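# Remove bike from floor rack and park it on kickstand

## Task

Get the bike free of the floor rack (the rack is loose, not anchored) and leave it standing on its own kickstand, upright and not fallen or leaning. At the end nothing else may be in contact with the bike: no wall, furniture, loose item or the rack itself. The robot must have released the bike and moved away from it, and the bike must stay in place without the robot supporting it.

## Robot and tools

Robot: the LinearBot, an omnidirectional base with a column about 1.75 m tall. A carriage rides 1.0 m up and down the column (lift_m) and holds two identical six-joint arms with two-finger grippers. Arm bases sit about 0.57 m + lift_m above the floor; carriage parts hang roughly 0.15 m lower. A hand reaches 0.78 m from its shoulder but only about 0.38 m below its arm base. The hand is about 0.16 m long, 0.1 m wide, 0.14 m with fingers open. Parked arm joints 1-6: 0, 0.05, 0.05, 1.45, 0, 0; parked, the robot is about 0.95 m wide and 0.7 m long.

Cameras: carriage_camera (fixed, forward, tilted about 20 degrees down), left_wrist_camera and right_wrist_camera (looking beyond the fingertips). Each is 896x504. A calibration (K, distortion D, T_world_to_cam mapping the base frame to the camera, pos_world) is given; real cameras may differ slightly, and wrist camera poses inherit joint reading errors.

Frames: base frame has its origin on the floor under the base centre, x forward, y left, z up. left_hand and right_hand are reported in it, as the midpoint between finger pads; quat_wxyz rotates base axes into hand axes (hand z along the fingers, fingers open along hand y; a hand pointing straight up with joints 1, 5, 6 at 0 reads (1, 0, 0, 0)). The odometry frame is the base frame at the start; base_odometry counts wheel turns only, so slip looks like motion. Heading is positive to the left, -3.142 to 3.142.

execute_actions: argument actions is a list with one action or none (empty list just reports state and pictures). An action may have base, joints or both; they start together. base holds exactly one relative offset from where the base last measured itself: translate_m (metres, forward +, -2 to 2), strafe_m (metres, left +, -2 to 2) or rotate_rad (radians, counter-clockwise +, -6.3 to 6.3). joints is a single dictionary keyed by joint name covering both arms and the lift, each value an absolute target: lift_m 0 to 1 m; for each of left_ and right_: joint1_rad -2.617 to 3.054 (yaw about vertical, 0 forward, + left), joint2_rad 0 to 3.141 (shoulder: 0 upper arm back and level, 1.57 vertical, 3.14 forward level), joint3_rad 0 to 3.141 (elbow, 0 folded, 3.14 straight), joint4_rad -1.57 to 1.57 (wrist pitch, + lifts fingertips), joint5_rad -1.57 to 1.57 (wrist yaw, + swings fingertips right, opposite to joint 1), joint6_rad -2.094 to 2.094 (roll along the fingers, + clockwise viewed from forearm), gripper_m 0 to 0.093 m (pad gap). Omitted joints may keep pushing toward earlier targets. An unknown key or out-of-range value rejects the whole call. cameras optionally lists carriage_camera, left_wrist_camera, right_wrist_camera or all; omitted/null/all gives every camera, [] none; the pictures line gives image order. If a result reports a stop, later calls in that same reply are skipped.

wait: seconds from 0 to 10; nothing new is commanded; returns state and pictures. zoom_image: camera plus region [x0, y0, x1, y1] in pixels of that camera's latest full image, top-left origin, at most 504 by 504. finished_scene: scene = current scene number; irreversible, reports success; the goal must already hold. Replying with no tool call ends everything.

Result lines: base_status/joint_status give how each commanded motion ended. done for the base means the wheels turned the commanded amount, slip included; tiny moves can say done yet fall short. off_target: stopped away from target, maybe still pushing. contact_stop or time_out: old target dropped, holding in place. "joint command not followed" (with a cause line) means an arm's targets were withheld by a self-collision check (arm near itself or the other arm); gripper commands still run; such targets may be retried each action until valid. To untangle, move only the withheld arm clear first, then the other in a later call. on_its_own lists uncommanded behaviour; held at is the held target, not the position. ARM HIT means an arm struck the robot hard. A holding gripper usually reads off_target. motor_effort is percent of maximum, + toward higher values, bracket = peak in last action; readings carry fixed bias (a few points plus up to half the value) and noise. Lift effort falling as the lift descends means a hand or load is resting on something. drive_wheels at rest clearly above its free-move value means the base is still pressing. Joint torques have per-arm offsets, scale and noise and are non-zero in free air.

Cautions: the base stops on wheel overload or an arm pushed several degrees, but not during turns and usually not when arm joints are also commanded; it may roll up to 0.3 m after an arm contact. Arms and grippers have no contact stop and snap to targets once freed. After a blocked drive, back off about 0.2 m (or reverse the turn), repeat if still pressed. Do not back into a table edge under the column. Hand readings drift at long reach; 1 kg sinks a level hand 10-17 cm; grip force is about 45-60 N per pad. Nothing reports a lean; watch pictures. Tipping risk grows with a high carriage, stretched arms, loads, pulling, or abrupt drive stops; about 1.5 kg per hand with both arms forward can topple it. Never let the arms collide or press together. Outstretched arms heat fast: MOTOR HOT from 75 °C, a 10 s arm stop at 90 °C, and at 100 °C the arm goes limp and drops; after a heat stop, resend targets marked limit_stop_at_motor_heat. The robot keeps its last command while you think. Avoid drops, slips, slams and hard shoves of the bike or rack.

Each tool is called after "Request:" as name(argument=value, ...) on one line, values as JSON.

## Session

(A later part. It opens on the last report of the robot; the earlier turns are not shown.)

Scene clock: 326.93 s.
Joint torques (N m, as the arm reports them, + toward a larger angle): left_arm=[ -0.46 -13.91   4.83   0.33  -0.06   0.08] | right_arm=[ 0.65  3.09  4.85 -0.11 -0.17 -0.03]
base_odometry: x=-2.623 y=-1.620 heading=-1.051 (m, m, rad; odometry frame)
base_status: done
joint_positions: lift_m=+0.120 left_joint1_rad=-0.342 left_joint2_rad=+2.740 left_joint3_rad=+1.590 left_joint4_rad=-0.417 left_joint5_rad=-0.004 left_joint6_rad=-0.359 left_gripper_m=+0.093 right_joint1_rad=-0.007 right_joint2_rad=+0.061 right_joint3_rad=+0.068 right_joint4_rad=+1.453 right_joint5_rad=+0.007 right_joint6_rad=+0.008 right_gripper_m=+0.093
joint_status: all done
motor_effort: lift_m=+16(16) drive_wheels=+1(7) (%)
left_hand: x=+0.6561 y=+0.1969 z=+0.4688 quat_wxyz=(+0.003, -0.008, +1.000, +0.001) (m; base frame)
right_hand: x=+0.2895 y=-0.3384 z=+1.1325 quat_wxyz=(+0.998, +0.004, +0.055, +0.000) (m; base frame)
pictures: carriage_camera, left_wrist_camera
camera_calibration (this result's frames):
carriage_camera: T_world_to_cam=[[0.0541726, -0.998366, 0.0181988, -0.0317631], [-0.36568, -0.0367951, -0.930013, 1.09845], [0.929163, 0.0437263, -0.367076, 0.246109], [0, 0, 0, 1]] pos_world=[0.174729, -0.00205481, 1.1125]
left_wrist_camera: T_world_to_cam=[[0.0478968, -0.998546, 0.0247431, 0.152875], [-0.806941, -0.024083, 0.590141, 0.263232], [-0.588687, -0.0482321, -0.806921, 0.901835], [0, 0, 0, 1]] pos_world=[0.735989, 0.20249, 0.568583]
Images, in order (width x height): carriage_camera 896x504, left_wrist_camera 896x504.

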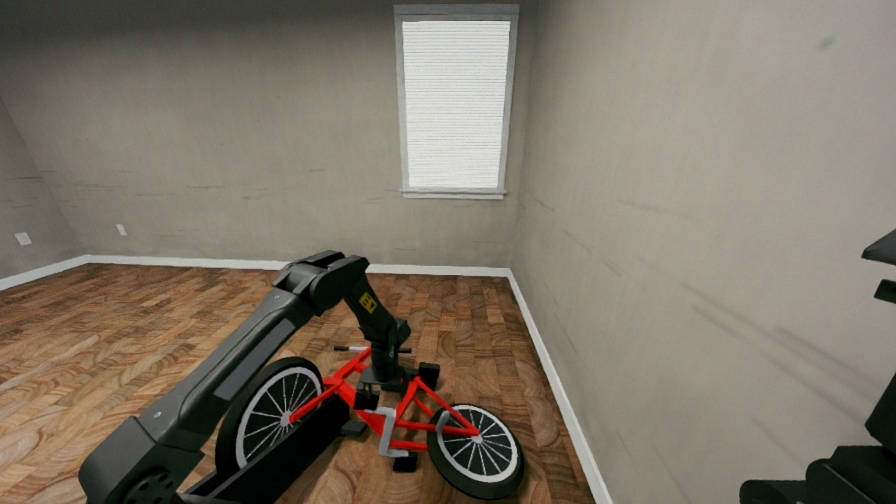

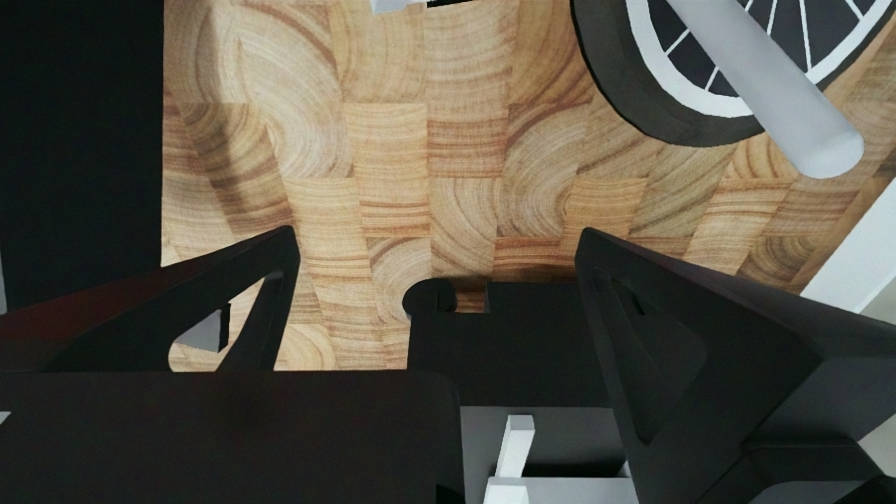

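Request:
execute_actions(actions=[])

Scene clock: 339.70 s.
Joint torques (N m, as the arm reports them, + toward a larger angle): left_arm=[ -0.47 -13.93   4.8    0.34  -0.06   0.1 ] | right_arm=[ 0.64  3.09  4.82 -0.11 -0.16 -0.03]
base_odometry: x=-2.623 y=-1.620 heading=-1.051 (m, m, rad; odometry frame)
base_status: done
joint_positions: lift_m=+0.120 left_joint1_rad=-0.342 left_joint2_rad=+2.740 left_joint3_rad=+1.590 left_joint4_rad=-0.417 left_joint5_rad=-0.004 left_joint6_rad=-0.359 left_gripper_m=+0.093 right_joint1_rad=-0.007 right_joint2_rad=+0.061 right_joint3_rad=+0.068 right_joint4_rad=+1.453 right_joint5_rad=+0.007 right_joint6_rad=+0.008 right_gripper_m=+0.093
joint_status: all done
motor_effort: lift_m=+18(16) drive_wheels=+0(7) (%)
left_hand: x=+0.6561 y=+0.1969 z=+0.4688 quat_wxyz=(+0.003, -0.008, +1.000, +0.001) (m; base frame)
right_hand: x=+0.2895 y=-0.3384 z=+1.1325 quat_wxyz=(+0.998, +0.004, +0.055, +0.000) (m; base frame)
pictures: carriage_camera, left_wrist_camera, right_wrist_camera
camera_calibration (this result's frames):
carriage_camera: T_world_to_cam=[[0.0541726, -0.998366, 0.0181988, -0.0317631], [-0.36568, -0.0367951, -0.930013, 1.09845], [0.929163, 0.0437263, -0.367076, 0.246109], [0, 0, 0, 1]] pos_world=[0.174729, -0.00205481, 1.1125]
left_wrist_camera: T_world_to_cam=[[0.0478968, -0.998546, 0.0247431, 0.152875], [-0.806941, -0.024083, 0.590141, 0.263232], [-0.588687, -0.0482321, -0.806921, 0.901835], [0, 0, 0, 1]] pos_world=[0.735989, 0.20249, 0.568583]
right_wrist_camera: T_world_to_cam=[[0.0389903, -0.998836, -0.0284135, -0.316703], [0.715826, 0.0477599, -0.696644, 0.596952], [0.69719, 0.00682324, 0.716854, -0.885762], [0, 0, 0, 1]] pos_world=[0.202579, -0.338801, 1.04183]
Images, in order (width x height): carriage_camera 896x504, left_wrist_camera 896x504, right_wrist_camera 896x504.

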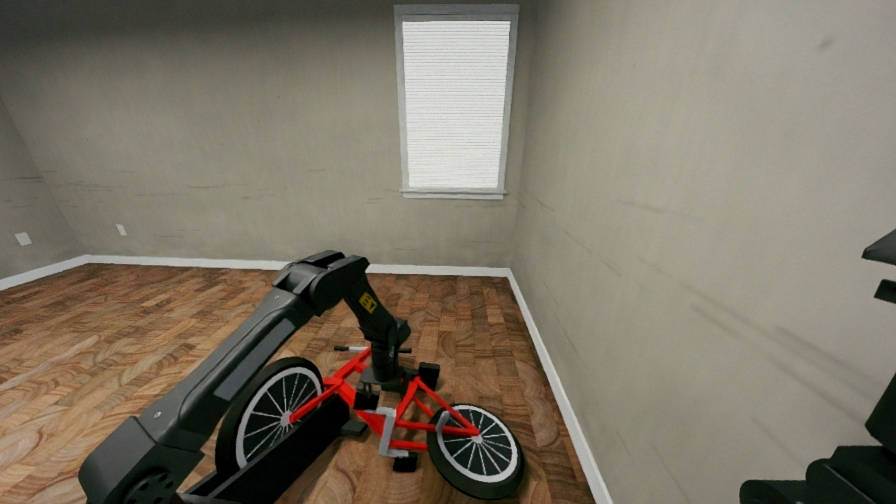

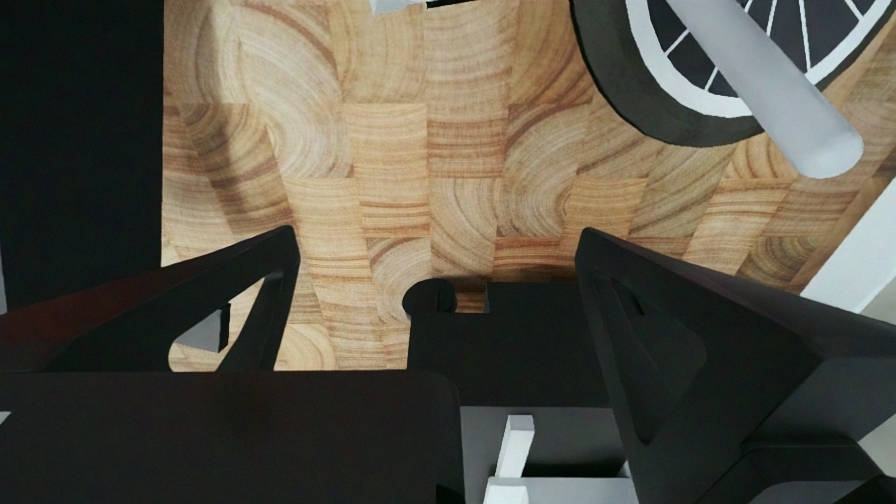

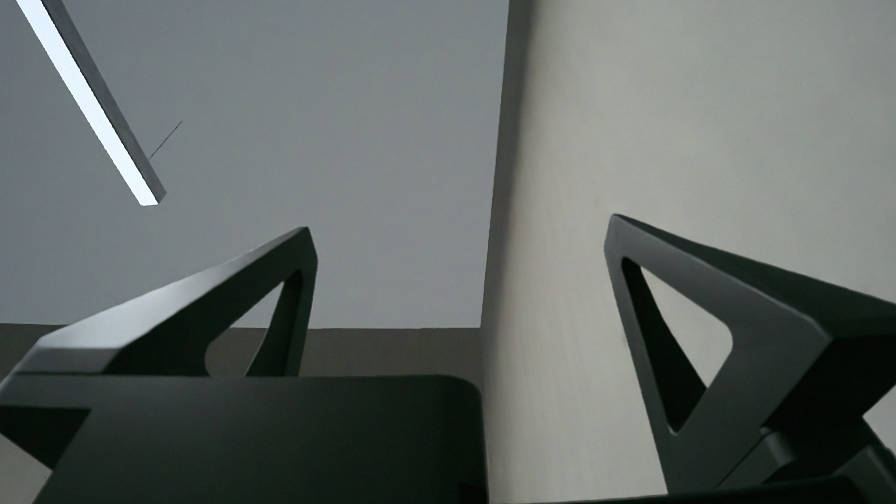

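Request:
execute_actions(actions=[{"base":{"translate_m":0.08},"joints":{"lift_m":0.12}}])

Request:
execute_actions(actions=[{"joints":{"lift_m":0.05}}])

Scene clock: 347.10 s.
Joint torques (N m, as the arm reports them, + toward a larger angle): left_arm=[ -0.44 -13.95   4.88   0.35  -0.06   0.1 ] | right_arm=[ 0.6   3.1   4.82 -0.11 -0.17 -0.02]
base_odometry: x=-2.583 y=-1.690 heading=-1.052 (m, m, rad; odometry frame)
base_status: done
joint_positions: lift_m=+0.120 left_joint1_rad=-0.342 left_joint2_rad=+2.740 left_joint3_rad=+1.590 left_joint4_rad=-0.418 left_joint5_rad=-0.004 left_joint6_rad=-0.359 left_gripper_m=+0.093 right_joint1_rad=-0.007 right_joint2_rad=+0.061 right_joint3_rad=+0.068 right_joint4_rad=+1.453 right_joint5_rad=+0.007 right_joint6_rad=+0.008 right_gripper_m=+0.093
joint_status: all done
motor_effort: lift_m=+17(15) drive_wheels=-2(6) (%)
left_hand: x=+0.6559 y=+0.1970 z=+0.4688 quat_wxyz=(+0.002, -0.008, +1.000, +0.001) (m; base frame)
right_hand: x=+0.2896 y=-0.3384 z=+1.1325 quat_wxyz=(+0.998, +0.004, +0.056, +0.000) (m; base frame)
pictures: carriage_camera, left_wrist_camera, right_wrist_camera
camera_calibration (this result's frames):
carriage_camera: T_world_to_cam=[[0.0541726, -0.998366, 0.0181988, -0.0317631], [-0.36568, -0.0367951, -0.930013, 1.09845], [0.929163, 0.0437263, -0.367076, 0.246109], [0, 0, 0, 1]] pos_world=[0.174729, -0.00205481, 1.1125]
left_wrist_camera: T_world_to_cam=[[0.0479145, -0.998552, 0.0244529, 0.153072], [-0.806517, -0.0242342, 0.590714, 0.262574], [-0.589267, -0.0480255, -0.80651, 0.901881], [0, 0, 0, 1]] pos_world=[0.735884, 0.202527, 0.568527]
right_wrist_camera: T_world_to_cam=[[0.0389794, -0.998835, -0.0284309, -0.316685], [0.71556, 0.0477617, -0.696917, 0.597265], [0.697463, 0.0068214, 0.716588, -0.885598], [0, 0, 0, 1]] pos_world=[0.202638, -0.338802, 1.04185]
Images, in order (width x height): carriage_camera 896x504, left_wrist_camera 896x504, right_wrist_camera 896x504.

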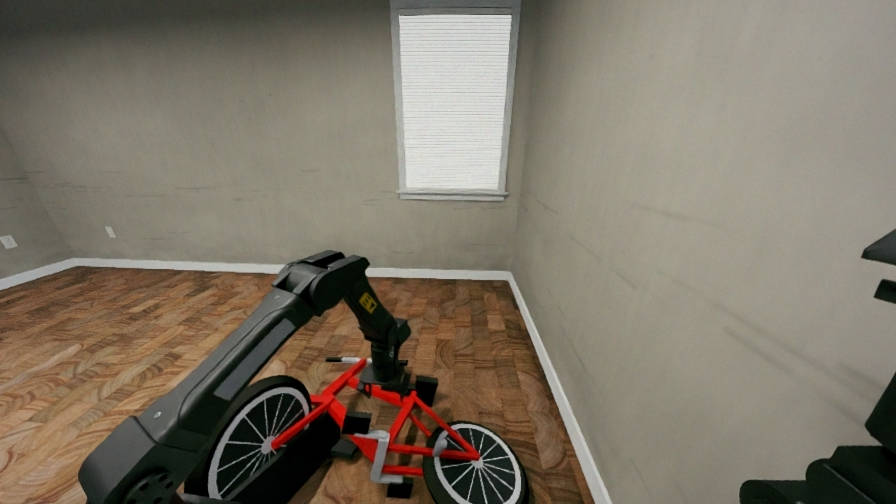

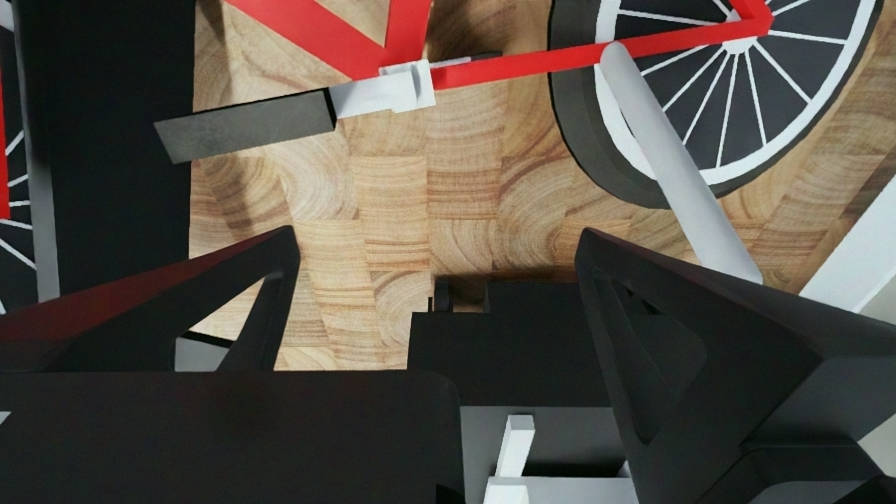

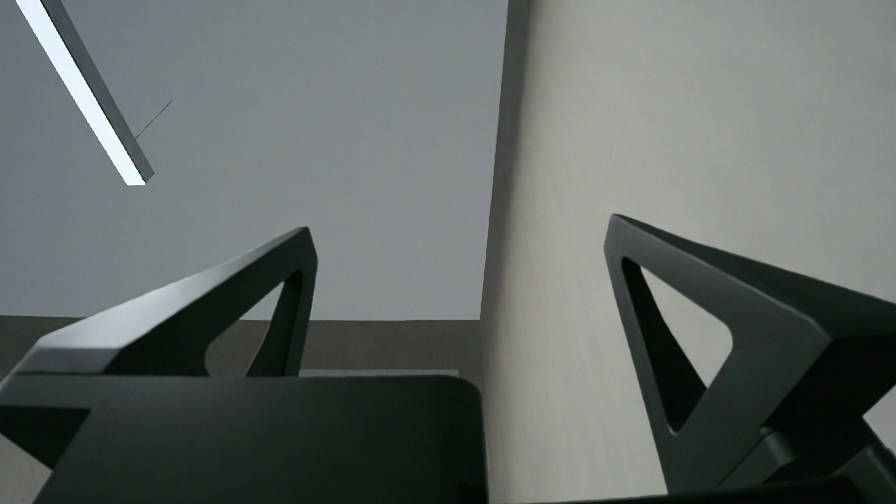

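Scene clock: 347.90 s.
Joint torques (N m, as the arm reports them, + toward a larger angle): left_arm=[ -0.45 -14.02   4.89   0.36  -0.05   0.09] | right_arm=[ 0.61  3.07  4.8  -0.09 -0.15 -0.02]
base_odometry: x=-2.583 y=-1.690 heading=-1.052 (m, m, rad; odometry frame)
base_status: not commanded
joint_positions: lift_m=+0.050 left_joint1_rad=-0.342 left_joint2_rad=+2.741 left_joint3_rad=+1.590 left_joint4_rad=-0.420 left_joint5_rad=-0.003 left_joint6_rad=-0.358 left_gripper_m=+0.093 right_joint1_rad=-0.007 right_joint2_rad=+0.061 right_joint3_rad=+0.068 right_joint4_rad=+1.453 right_joint5_rad=+0.007 right_joint6_rad=+0.008 right_gripper_m=+0.093
joint_status: all done
motor_effort: lift_m=+13(14) drive_wheels=-4(3) (%)
left_hand: x=+0.6551 y=+0.1972 z=+0.3989 quat_wxyz=(+0.001, -0.008, +1.000, +0.001) (m; base frame)
right_hand: x=+0.2896 y=-0.3384 z=+1.0630 quat_wxyz=(+0.998, +0.004, +0.056, +0.000) (m; base frame)
pictures: carriage_camera, left_wrist_camera, right_wrist_camera
camera_calibration (this result's frames):
carriage_camera: T_world_to_cam=[[0.0541726, -0.998366, 0.0181988, -0.0304982], [-0.36568, -0.0367951, -0.930013, 1.03382], [0.929163, 0.0437263, -0.367076, 0.220596], [0, 0, 0, 1]] pos_world=[0.174729, -0.00205481, 1.04299]
left_wrist_camera: T_world_to_cam=[[0.0476049, -0.998586, 0.0236438, 0.155582], [-0.804748, -0.0243207, 0.593118, 0.301134], [-0.591705, -0.0472627, -0.804768, 0.84573], [0, 0, 0, 1]] pos_world=[0.735353, 0.202657, 0.498331]
right_wrist_camera: T_world_to_cam=[[0.0389794, -0.998835, -0.0284309, -0.318661], [0.71556, 0.0477617, -0.696917, 0.548828], [0.697463, 0.0068214, 0.716588, -0.835794], [0, 0, 0, 1]] pos_world=[0.202638, -0.338802, 0.972348]
Images, in order (width x height): carriage_camera 896x504, left_wrist_camera 896x504, right_wrist_camera 896x504.

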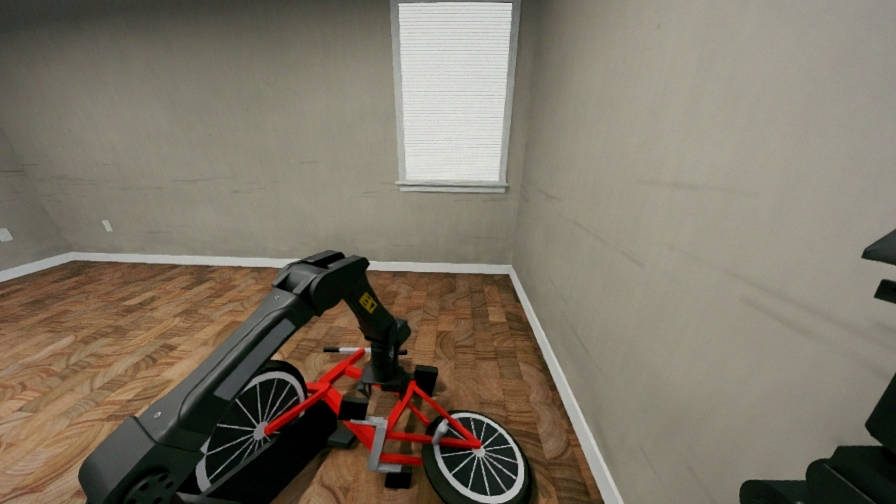

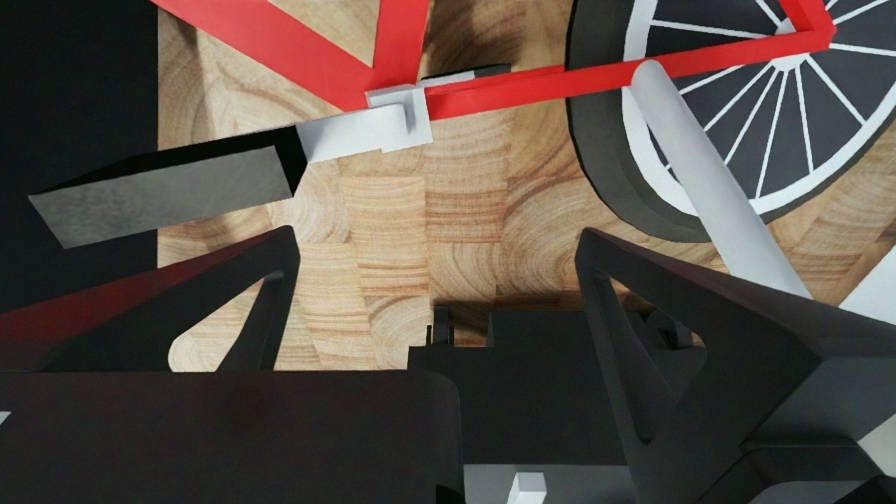

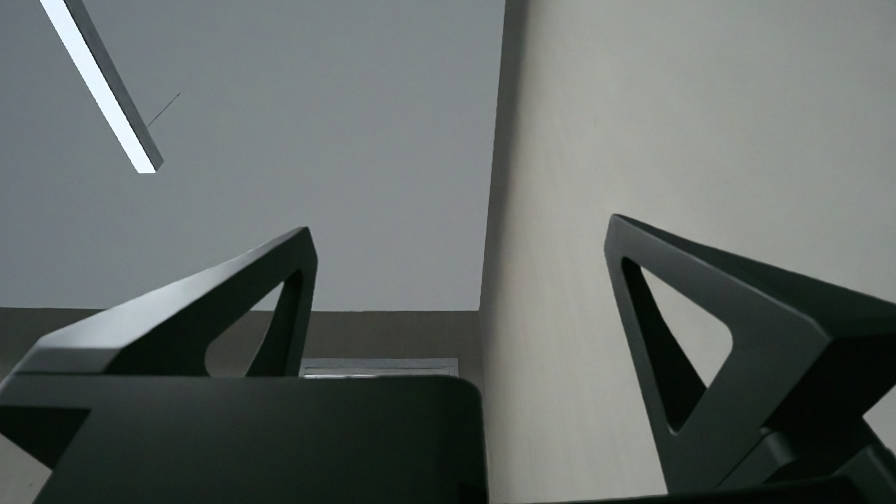

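Request:
execute_actions(actions=[{"joints":{"lift_m":0.1,"left_joint1_rad":-0.1,"left_joint6_rad":-0.1}}], cameras=[])

Request:
execute_actions(actions=[{"joints":{"lift_m":0.04}}], cameras=["left_wrist_camera","carriage_camera"])

Scene clock: 357.13 s.
Joint torques (N m, as the arm reports them, + toward a larger angle): left_arm=[ -0.42 -13.71   4.83   0.34  -0.03   0.1 ] | right_arm=[ 0.63  3.08  4.79 -0.1  -0.16 -0.03]
base_odometry: x=-2.583 y=-1.690 heading=-1.052 (m, m, rad; odometry frame)
base_status: not commanded
joint_positions: lift_m=+0.100 left_joint1_rad=-0.093 left_joint2_rad=+2.737 left_joint3_rad=+1.590 left_joint4_rad=-0.417 left_joint5_rad=-0.004 left_joint6_rad=-0.109 left_gripper_m=+0.093 right_joint1_rad=-0.007 right_joint2_rad=+0.061 right_joint3_rad=+0.068 right_joint4_rad=+1.452 right_joint5_rad=+0.007 right_joint6_rad=+0.008 right_gripper_m=+0.093
joint_status: all done
motor_effort: lift_m=+17(21) drive_wheels=-3(3) (%)
left_hand: x=+0.6794 y=+0.2986 z=+0.4499 quat_wxyz=(+0.004, -0.008, +1.000, +0.002) (m; base frame)
right_hand: x=+0.2897 y=-0.3384 z=+1.1124 quat_wxyz=(+0.998, +0.004, +0.056, +0.000) (m; base frame)
pictures: none
No camera images: the call's "cameras" was empty. Leave "cameras" out to get every camera's image.

Scene clock: 357.90 s.
Joint torques (N m, as the arm reports them, + toward a larger angle): left_arm=[ -0.42 -14.05   4.8    0.37  -0.04   0.09] | right_arm=[ 0.63  3.04  4.8  -0.11 -0.16 -0.03]
base_odometry: x=-2.583 y=-1.690 heading=-1.052 (m, m, rad; odometry frame)
base_status: not commanded
joint_positions: lift_m=+0.040 left_joint1_rad=-0.093 left_joint2_rad=+2.741 left_joint3_rad=+1.590 left_joint4_rad=-0.420 left_joint5_rad=-0.004 left_joint6_rad=-0.108 left_gripper_m=+0.093 right_joint1_rad=-0.007 right_joint2_rad=+0.061 right_joint3_rad=+0.068 right_joint4_rad=+1.452 right_joint5_rad=+0.007 right_joint6_rad=+0.008 right_gripper_m=+0.093
joint_status: all done
motor_effort: lift_m=+14(12) drive_wheels=-3(3) (%)
left_hand: x=+0.6772 y=+0.2988 z=+0.3888 quat_wxyz=(+0.000, -0.008, +1.000, +0.002) (m; base frame)
right_hand: x=+0.2897 y=-0.3384 z=+1.0530 quat_wxyz=(+0.998, +0.004, +0.056, +0.000) (m; base frame)
pictures: carriage_camera, left_wrist_camera
camera_calibration (this result's frames):
carriage_camera: T_world_to_cam=[[0.0541726, -0.998366, 0.0181988, -0.0303167], [-0.36568, -0.0367951, -0.930013, 1.02454], [0.929163, 0.0437263, -0.367076, 0.216934], [0, 0, 0, 1]] pos_world=[0.174729, -0.00205481, 1.03302]
left_wrist_camera: T_world_to_cam=[[0.0468779, -0.99865, 0.0223785, 0.257216], [-0.803915, -0.0244206, 0.594242, 0.326425], [-0.592894, -0.0458472, -0.803975, 0.855533], [0, 0, 0, 1]] pos_world=[0.7576, 0.304064, 0.488095]
Images, in order (width x height): carriage_camera 896x504, left_wrist_camera 896x504.

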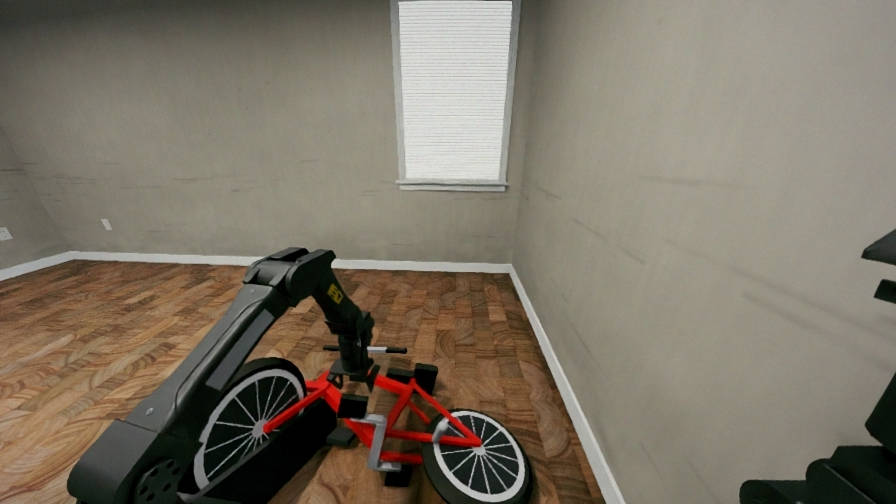

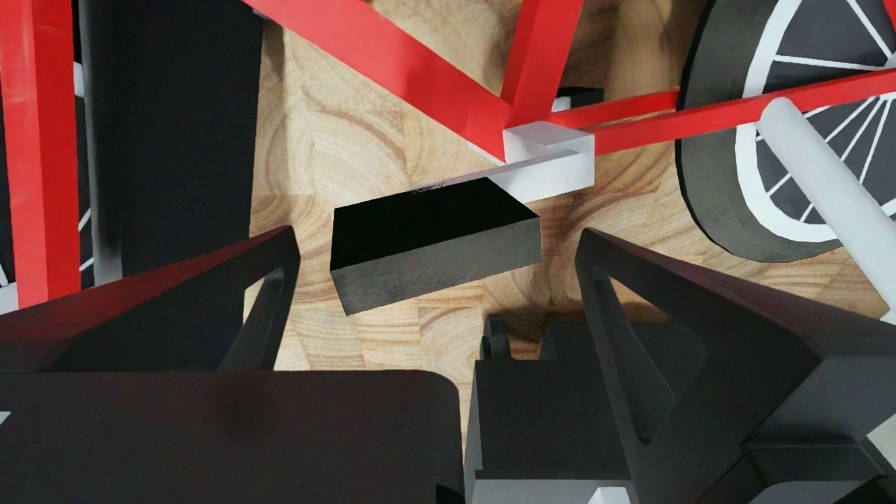

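Request:
execute_actions(actions=[{"joints":{"lift_m":0.0}}], cameras=["left_wrist_camera"])

Request:
execute_actions(actions=[{"joints":{"left_joint2_rad":2.82,"left_joint4_rad":-0.36}}], cameras=["left_wrist_camera","carriage_camera"])

Scene clock: 361.43 s.
Joint torques (N m, as the arm reports them, + toward a larger angle): left_arm=[ -0.35 -14.26   4.85   0.37  -0.04   0.08] | right_arm=[ 0.66  3.12  4.97 -0.1  -0.15 -0.03]
base_odometry: x=-2.583 y=-1.690 heading=-1.052 (m, m, rad; odometry frame)
base_status: not commanded
joint_positions: lift_m=+0.000 left_joint1_rad=-0.093 left_joint2_rad=+2.743 left_joint3_rad=+1.590 left_joint4_rad=-0.420 left_joint5_rad=-0.004 left_joint6_rad=-0.108 left_gripper_m=+0.093 right_joint1_rad=-0.007 right_joint2_rad=+0.060 right_joint3_rad=+0.066 right_joint4_rad=+1.452 right_joint5_rad=+0.007 right_joint6_rad=+0.008 right_gripper_m=+0.093
joint_status: all done
motor_effort: lift_m=+13(14) drive_wheels=-2(3) (%)
left_hand: x=+0.6766 y=+0.2988 z=+0.3481 quat_wxyz=(-0.001, -0.008, +1.000, +0.002) (m; base frame)
right_hand: x=+0.2899 y=-0.3384 z=+1.0127 quat_wxyz=(+0.998, +0.004, +0.056, +0.000) (m; base frame)
pictures: left_wrist_camera
camera_calibration (this result's frames):
left_wrist_camera: T_world_to_cam=[[0.0469201, -0.998654, 0.022112, 0.258283], [-0.802785, -0.0245263, 0.595764, 0.348818], [-0.594419, -0.0457045, -0.802855, 0.82304], [0, 0, 0, 1]] pos_world=[0.757138, 0.304107, 0.447258]
Images, in order (width x height): left_wrist_camera 896x504.

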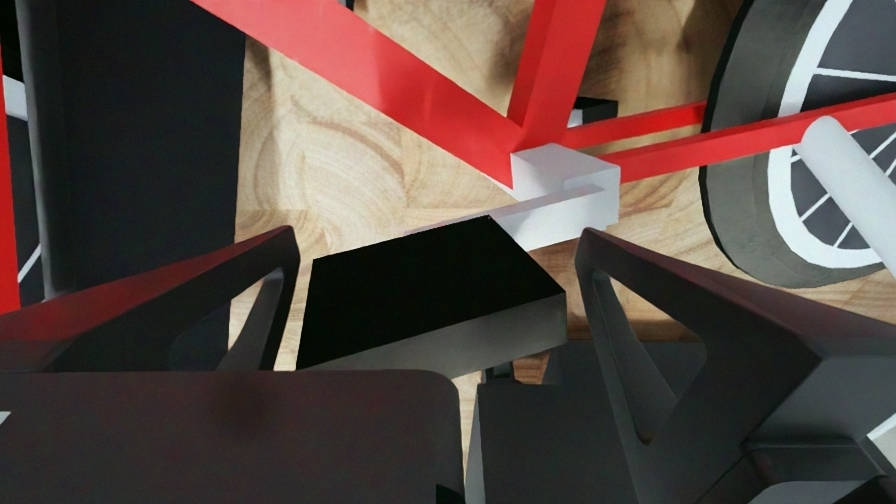

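Scene clock: 362.10 s.
Joint torques (N m, as the arm reports them, + toward a larger angle): left_arm=[ -0.41 -13.51   4.46   0.31   0.     0.07] | right_arm=[ 0.63  3.15  4.86 -0.1  -0.14 -0.02]
base_odometry: x=-2.583 y=-1.690 heading=-1.052 (m, m, rad; odometry frame)
base_status: not commanded
joint_positions: lift_m=+0.000 left_joint1_rad=-0.093 left_joint2_rad=+2.817 left_joint3_rad=+1.590 left_joint4_rad=-0.358 left_joint5_rad=-0.010 left_joint6_rad=-0.106 left_gripper_m=+0.093 right_joint1_rad=-0.007 right_joint2_rad=+0.060 right_joint3_rad=+0.066 right_joint4_rad=+1.452 right_joint5_rad=+0.007 right_joint6_rad=+0.008 right_gripper_m=+0.093
joint_status: all done
motor_effort: lift_m=+14(13) drive_wheels=-3(2) (%)
left_hand: x=+0.6655 y=+0.3009 z=+0.3190 quat_wxyz=(-0.006, -0.006, +1.000, +0.006) (m; base frame)
right_hand: x=+0.2899 y=-0.3384 z=+1.0127 quat_wxyz=(+0.998, +0.004, +0.056, +0.000) (m; base frame)
pictures: carriage_camera, left_wrist_camera
camera_calibration (this result's frames):
carriage_camera: T_world_to_cam=[[0.0541726, -0.998366, 0.0181988, -0.02959], [-0.36568, -0.0367951, -0.930013, 0.987407], [0.929163, 0.0437263, -0.367076, 0.202278], [0, 0, 0, 1]] pos_world=[0.174729, -0.00205481, 0.993091]
left_wrist_camera: T_world_to_cam=[[0.0444109, -0.998909, 0.0144483, 0.265718], [-0.796117, -0.0266506, 0.604556, 0.350752], [-0.603511, -0.0383514, -0.796432, 0.795005], [0, 0, 0, 1]] pos_world=[0.747232, 0.305265, 0.417279]
Images, in order (width x height): carriage_camera 896x504, left_wrist_camera 896x504.

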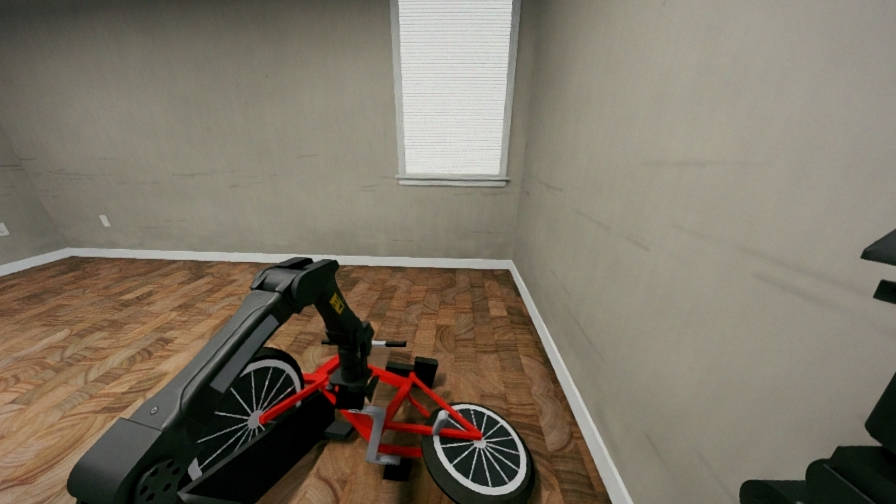

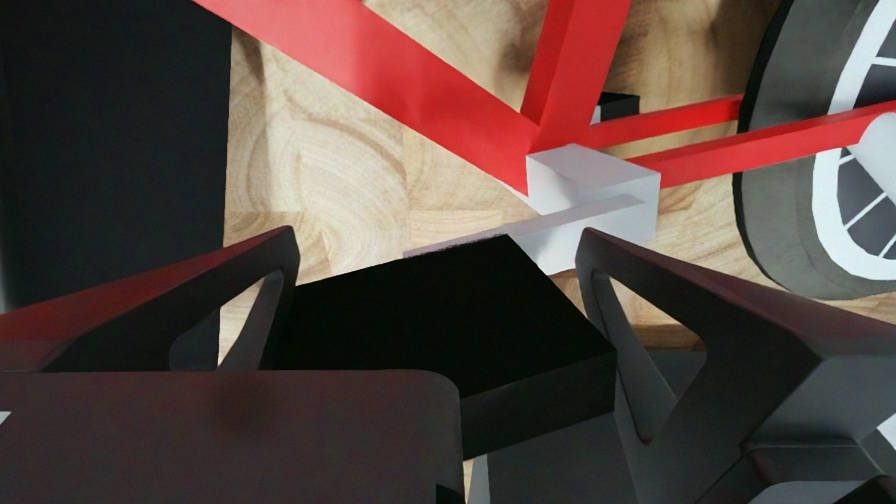

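Pedal is between the fingers. Close, then pull back.

Request:
execute_actions(actions=[{"joints":{"left_gripper_m":0.0}}], cameras=["left_wrist_camera"])

Request:
execute_actions(actions=[{"base":{"translate_m":-0.08},"joints":{"left_joint2_rad":2.86}}], cameras=["left_wrist_camera","carriage_camera"])

Scene clock: 367.83 s.
Joint torques (N m, as the arm reports them, + toward a larger angle): left_arm=[  0.18 -13.55   4.5    0.26   0.31  -0.36] | right_arm=[ 0.62  3.14  4.89 -0.09 -0.16 -0.03]
base_odometry: x=-2.583 y=-1.690 heading=-1.052 (m, m, rad; odometry frame)
base_status: not commanded
joint_positions: lift_m=+0.000 left_joint1_rad=-0.101 left_joint2_rad=+2.817 left_joint3_rad=+1.590 left_joint4_rad=-0.350 left_joint5_rad=-0.046 left_joint6_rad=-0.061 left_gripper_m=+0.080 right_joint1_rad=-0.007 right_joint2_rad=+0.060 right_joint3_rad=+0.066 right_joint4_rad=+1.452 right_joint5_rad=+0.007 right_joint6_rad=+0.008 right_gripper_m=+0.093
joint_status: left_gripper_m off_target (ended at +0.080, target +0.000)
motor_effort: lift_m=+13(15) drive_wheels=-3(2) (%)
left_hand: x=+0.6677 y=+0.3039 z=+0.3191 quat_wxyz=(-0.001, +0.020, +1.000, +0.023) (m; base frame)
right_hand: x=+0.2899 y=-0.3384 z=+1.0127 quat_wxyz=(+0.998, +0.004, +0.056, +0.000) (m; base frame)
pictures: left_wrist_camera
camera_calibration (this result's frames):
left_wrist_camera: T_world_to_cam=[[-0.00814174, -0.999775, -0.0196088, 0.314784], [-0.8028, -0.00515628, 0.596226, 0.353085], [-0.596193, 0.0205963, -0.802577, 0.775733], [0, 0, 0, 1]] pos_world=[0.748506, 0.300556, 0.418239]
Images, in order (width x height): left_wrist_camera 896x504.

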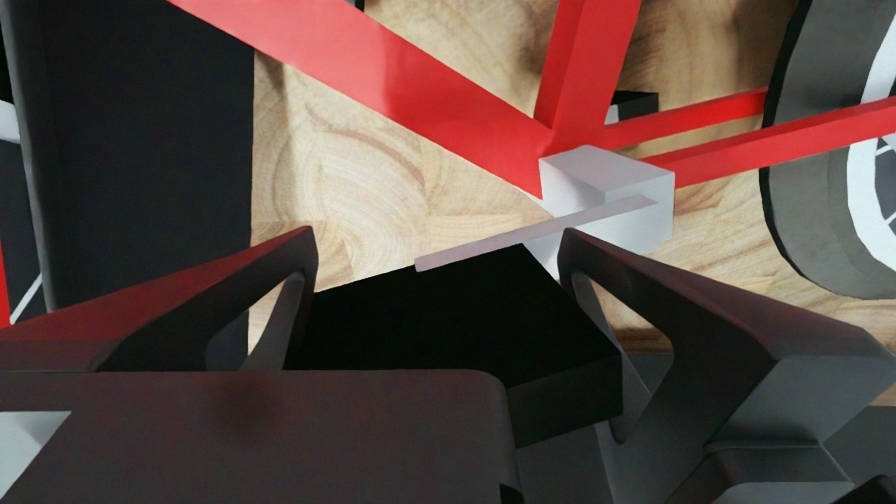

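Scene clock: 369.33 s.
Joint torques (N m, as the arm reports them, + toward a larger angle): left_arm=[ -1.35 -12.09   2.21  -0.97   0.51  -0.57] | right_arm=[ 0.65  3.1   4.88 -0.1  -0.16 -0.02]
base_odometry: x=-2.623 y=-1.620 heading=-1.051 (m, m, rad; odometry frame)
base_status: done
joint_positions: lift_m=+0.000 left_joint1_rad=-0.081 left_joint2_rad=+2.833 left_joint3_rad=+1.629 left_joint4_rad=-0.173 left_joint5_rad=-0.069 left_joint6_rad=-0.039 left_gripper_m=+0.079 right_joint1_rad=-0.007 right_joint2_rad=+0.060 right_joint3_rad=+0.066 right_joint4_rad=+1.452 right_joint5_rad=+0.007 right_joint6_rad=+0.008 right_gripper_m=+0.093
joint_status: all done
motor_effort: lift_m=+14(13) drive_wheels=+2(10) (%)
left_hand: x=+0.7235 y=+0.3115 z=+0.3233 quat_wxyz=(+0.099, +0.017, +0.995, +0.029) (m; base frame)
right_hand: x=+0.2900 y=-0.3384 z=+1.0127 quat_wxyz=(+0.998, +0.004, +0.056, +0.000) (m; base frame)
pictures: carriage_camera, left_wrist_camera
camera_calibration (this result's frames):
carriage_camera: T_world_to_cam=[[0.0541726, -0.998366, 0.0181988, -0.02959], [-0.36568, -0.0367951, -0.930013, 0.987407], [0.929163, 0.0437263, -0.367076, 0.202278], [0, 0, 0, 1]] pos_world=[0.174729, -0.00205481, 0.993091]
left_wrist_camera: T_world_to_cam=[[-0.00260459, -0.999599, -0.028187, 0.321713], [-0.905463, -0.00960572, 0.424317, 0.5266], [-0.424417, 0.0266275, -0.905075, 0.719172], [0, 0, 0, 1]] pos_world=[0.782884, 0.307493, 0.436527]
Images, in order (width x height): carriage_camera 896x504, left_wrist_camera 896x504.

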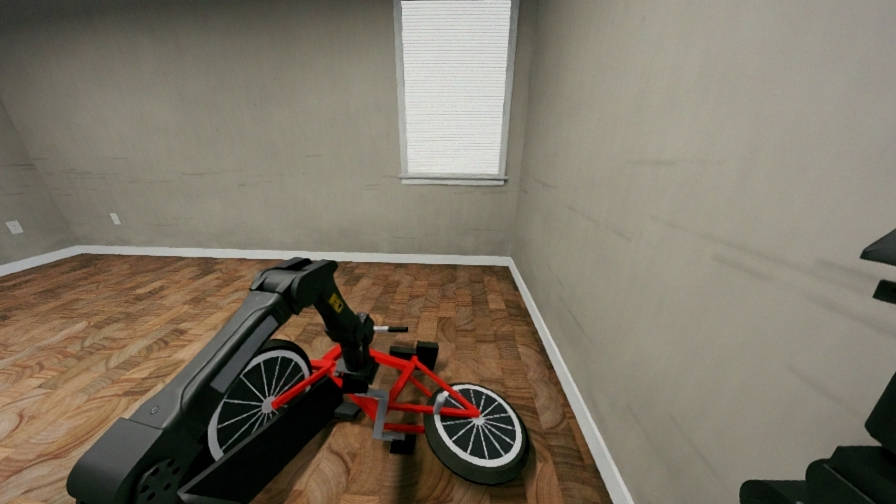

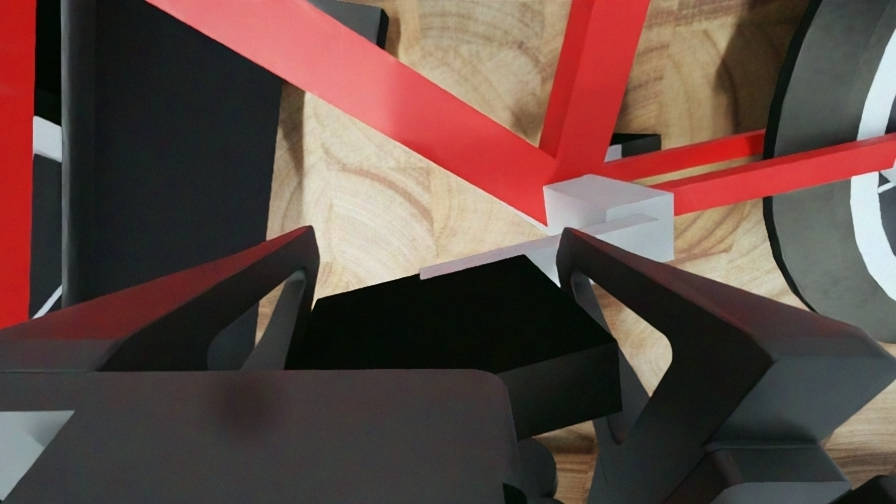

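Request:
execute_actions(actions=[{"base":{"translate_m":-0.12},"joints":{"left_joint2_rad":2.9,"left_joint4_rad":-0.2}}], cameras=["left_wrist_camera","carriage_camera"])

Scene clock: 374.40 s.
Joint torques (N m, as the arm reports them, + toward a larger angle): left_arm=[ -3.91 -13.97   1.75  -0.5    0.96   0.23] | right_arm=[ 0.6   3.1   4.99 -0.12 -0.15 -0.02]
base_odometry: x=-2.683 y=-1.516 heading=-1.052 (m, m, rad; odometry frame)
base_status: done
joint_positions: lift_m=+0.000 left_joint1_rad=-0.047 left_joint2_rad=+2.895 left_joint3_rad=+1.635 left_joint4_rad=-0.051 left_joint5_rad=-0.124 left_joint6_rad=-0.124 left_gripper_m=+0.079 right_joint1_rad=-0.007 right_joint2_rad=+0.060 right_joint3_rad=+0.066 right_joint4_rad=+1.452 right_joint5_rad=+0.006 right_joint6_rad=+0.008 right_gripper_m=+0.093
joint_status: left_joint4_rad off_target (ended at -0.051, target -0.200); the others done
motor_effort: lift_m=+13(12) drive_wheels=+1(7) (%)
left_hand: x=+0.7323 y=+0.3362 z=+0.3041 quat_wxyz=(+0.134, -0.046, +0.989, +0.050) (m; base frame)
right_hand: x=+0.2901 y=-0.3383 z=+1.0126 quat_wxyz=(+0.998, +0.004, +0.057, +0.000) (m; base frame)
pictures: carriage_camera, left_wrist_camera
camera_calibration (this result's frames):
carriage_camera: T_world_to_cam=[[0.0541726, -0.998366, 0.0181988, -0.02959], [-0.36568, -0.0367951, -0.930013, 0.987407], [0.929163, 0.0437263, -0.367076, 0.202278], [0, 0, 0, 1]] pos_world=[0.174729, -0.00205481, 0.993091]
left_wrist_camera: T_world_to_cam=[[0.128755, -0.990273, -0.0527468, 0.253984], [-0.925107, -0.139101, 0.35331, 0.622526], [-0.35721, 0.00330606, -0.934018, 0.672242], [0, 0, 0, 1]] pos_world=[0.783333, 0.335885, 0.421338]
Images, in order (width x height): carriage_camera 896x504, left_wrist_camera 896x504.

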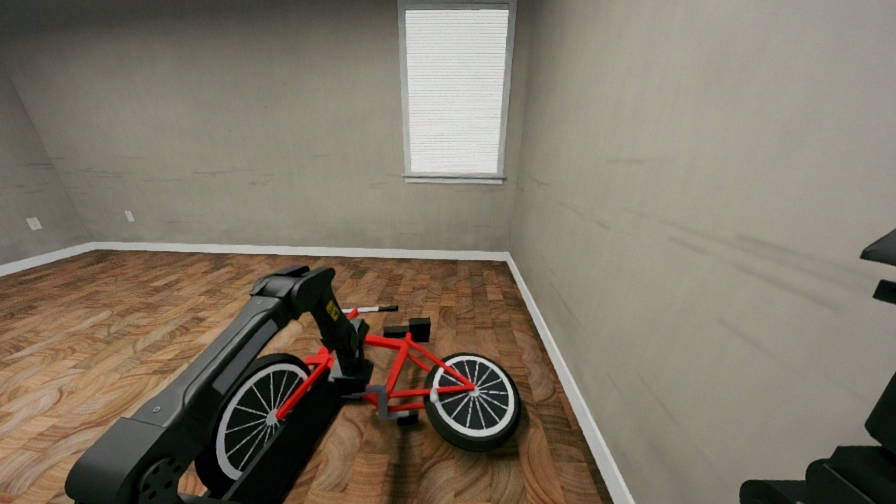

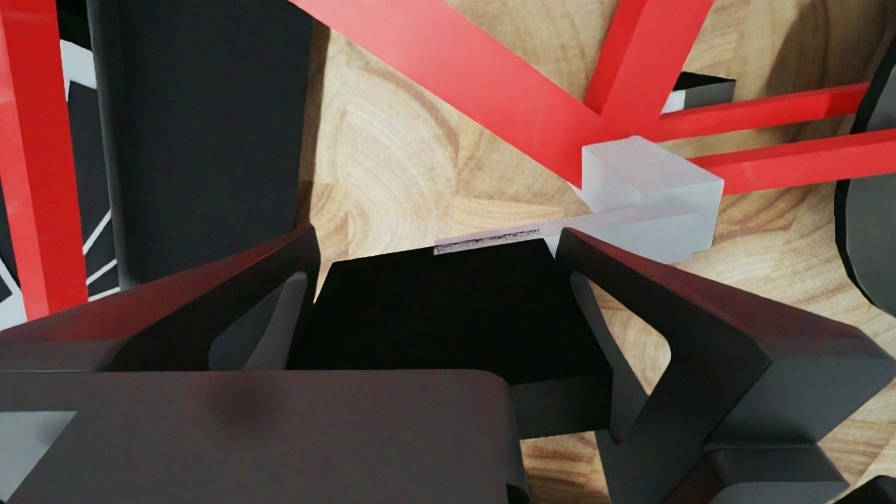

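Request:
execute_actions(actions=[{"base":{"translate_m":-0.1},"joints":{"left_joint2_rad":3.0,"left_joint3_rad":1.68,"left_joint4_rad":0.0}}], cameras=["left_wrist_camera","carriage_camera"])

Scene clock: 379.03 s.
Joint torques (N m, as the arm reports them, + toward a larger angle): left_arm=[ -2.88 -12.97   1.62  -0.76   1.08   0.23] | right_arm=[ 0.64  3.12  4.83 -0.09 -0.15 -0.03]
base_odometry: x=-2.732 y=-1.429 heading=-1.052 (m, m, rad; odometry frame)
base_status: done
joint_positions: lift_m=+0.000 left_joint1_rad=-0.060 left_joint2_rad=+2.974 left_joint3_rad=+1.723 left_joint4_rad=+0.233 left_joint5_rad=-0.138 left_joint6_rad=-0.125 left_gripper_m=+0.078 right_joint1_rad=-0.007 right_joint2_rad=+0.060 right_joint3_rad=+0.066 right_joint4_rad=+1.452 right_joint5_rad=+0.006 right_joint6_rad=+0.008 right_gripper_m=+0.093
joint_status: left_joint4_rad off_target (ended at +0.233, target +0.000); the others done
motor_effort: lift_m=+14(12) drive_wheels=+3(12) (%)
left_hand: x=+0.8043 y=+0.3280 z=+0.3136 quat_wxyz=(+0.277, -0.050, +0.959, +0.041) (m; base frame)
right_hand: x=+0.2901 y=-0.3383 z=+1.0126 quat_wxyz=(+0.998, +0.004, +0.057, +0.000) (m; base frame)
pictures: carriage_camera, left_wrist_camera
camera_calibration (this result's frames):
carriage_camera: T_world_to_cam=[[0.0541726, -0.998366, 0.0181988, -0.02959], [-0.36568, -0.0367951, -0.930013, 0.987407], [0.929163, 0.0437263, -0.367076, 0.202278], [0, 0, 0, 1]] pos_world=[0.174729, -0.00205481, 0.993091]
left_wrist_camera: T_world_to_cam=[[0.130967, -0.991321, -0.0113743, 0.222681], [-0.988858, -0.131444, 0.0698812, 0.822214], [-0.0707698, 0.00209542, -0.99749, 0.496826], [0, 0, 0, 1]] pos_world=[0.819049, 0.327782, 0.440654]
Images, in order (width x height): carriage_camera 896x504, left_wrist_camera 896x504.

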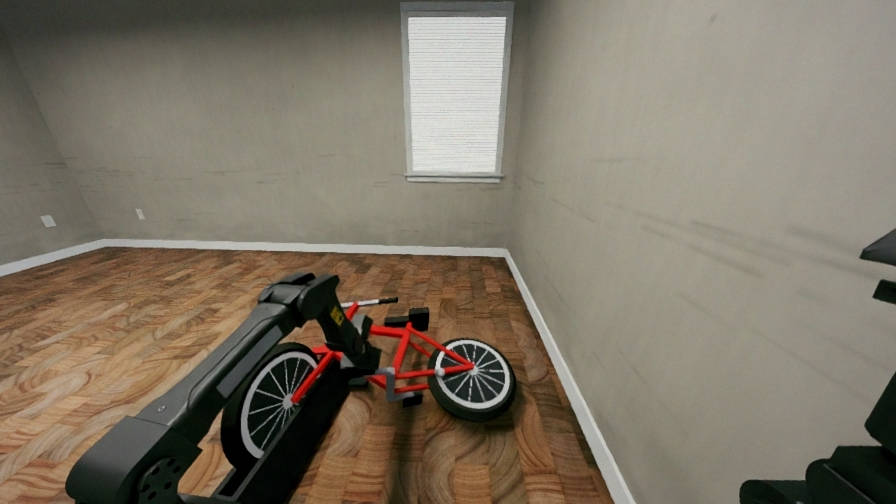

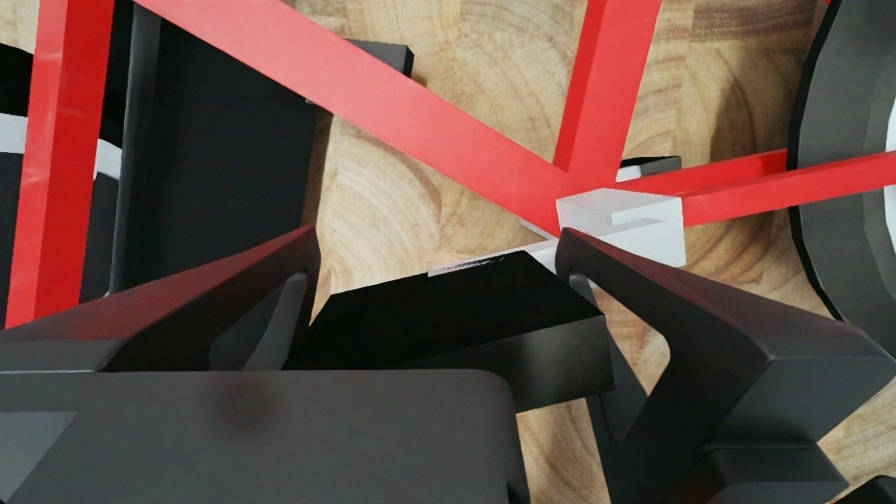

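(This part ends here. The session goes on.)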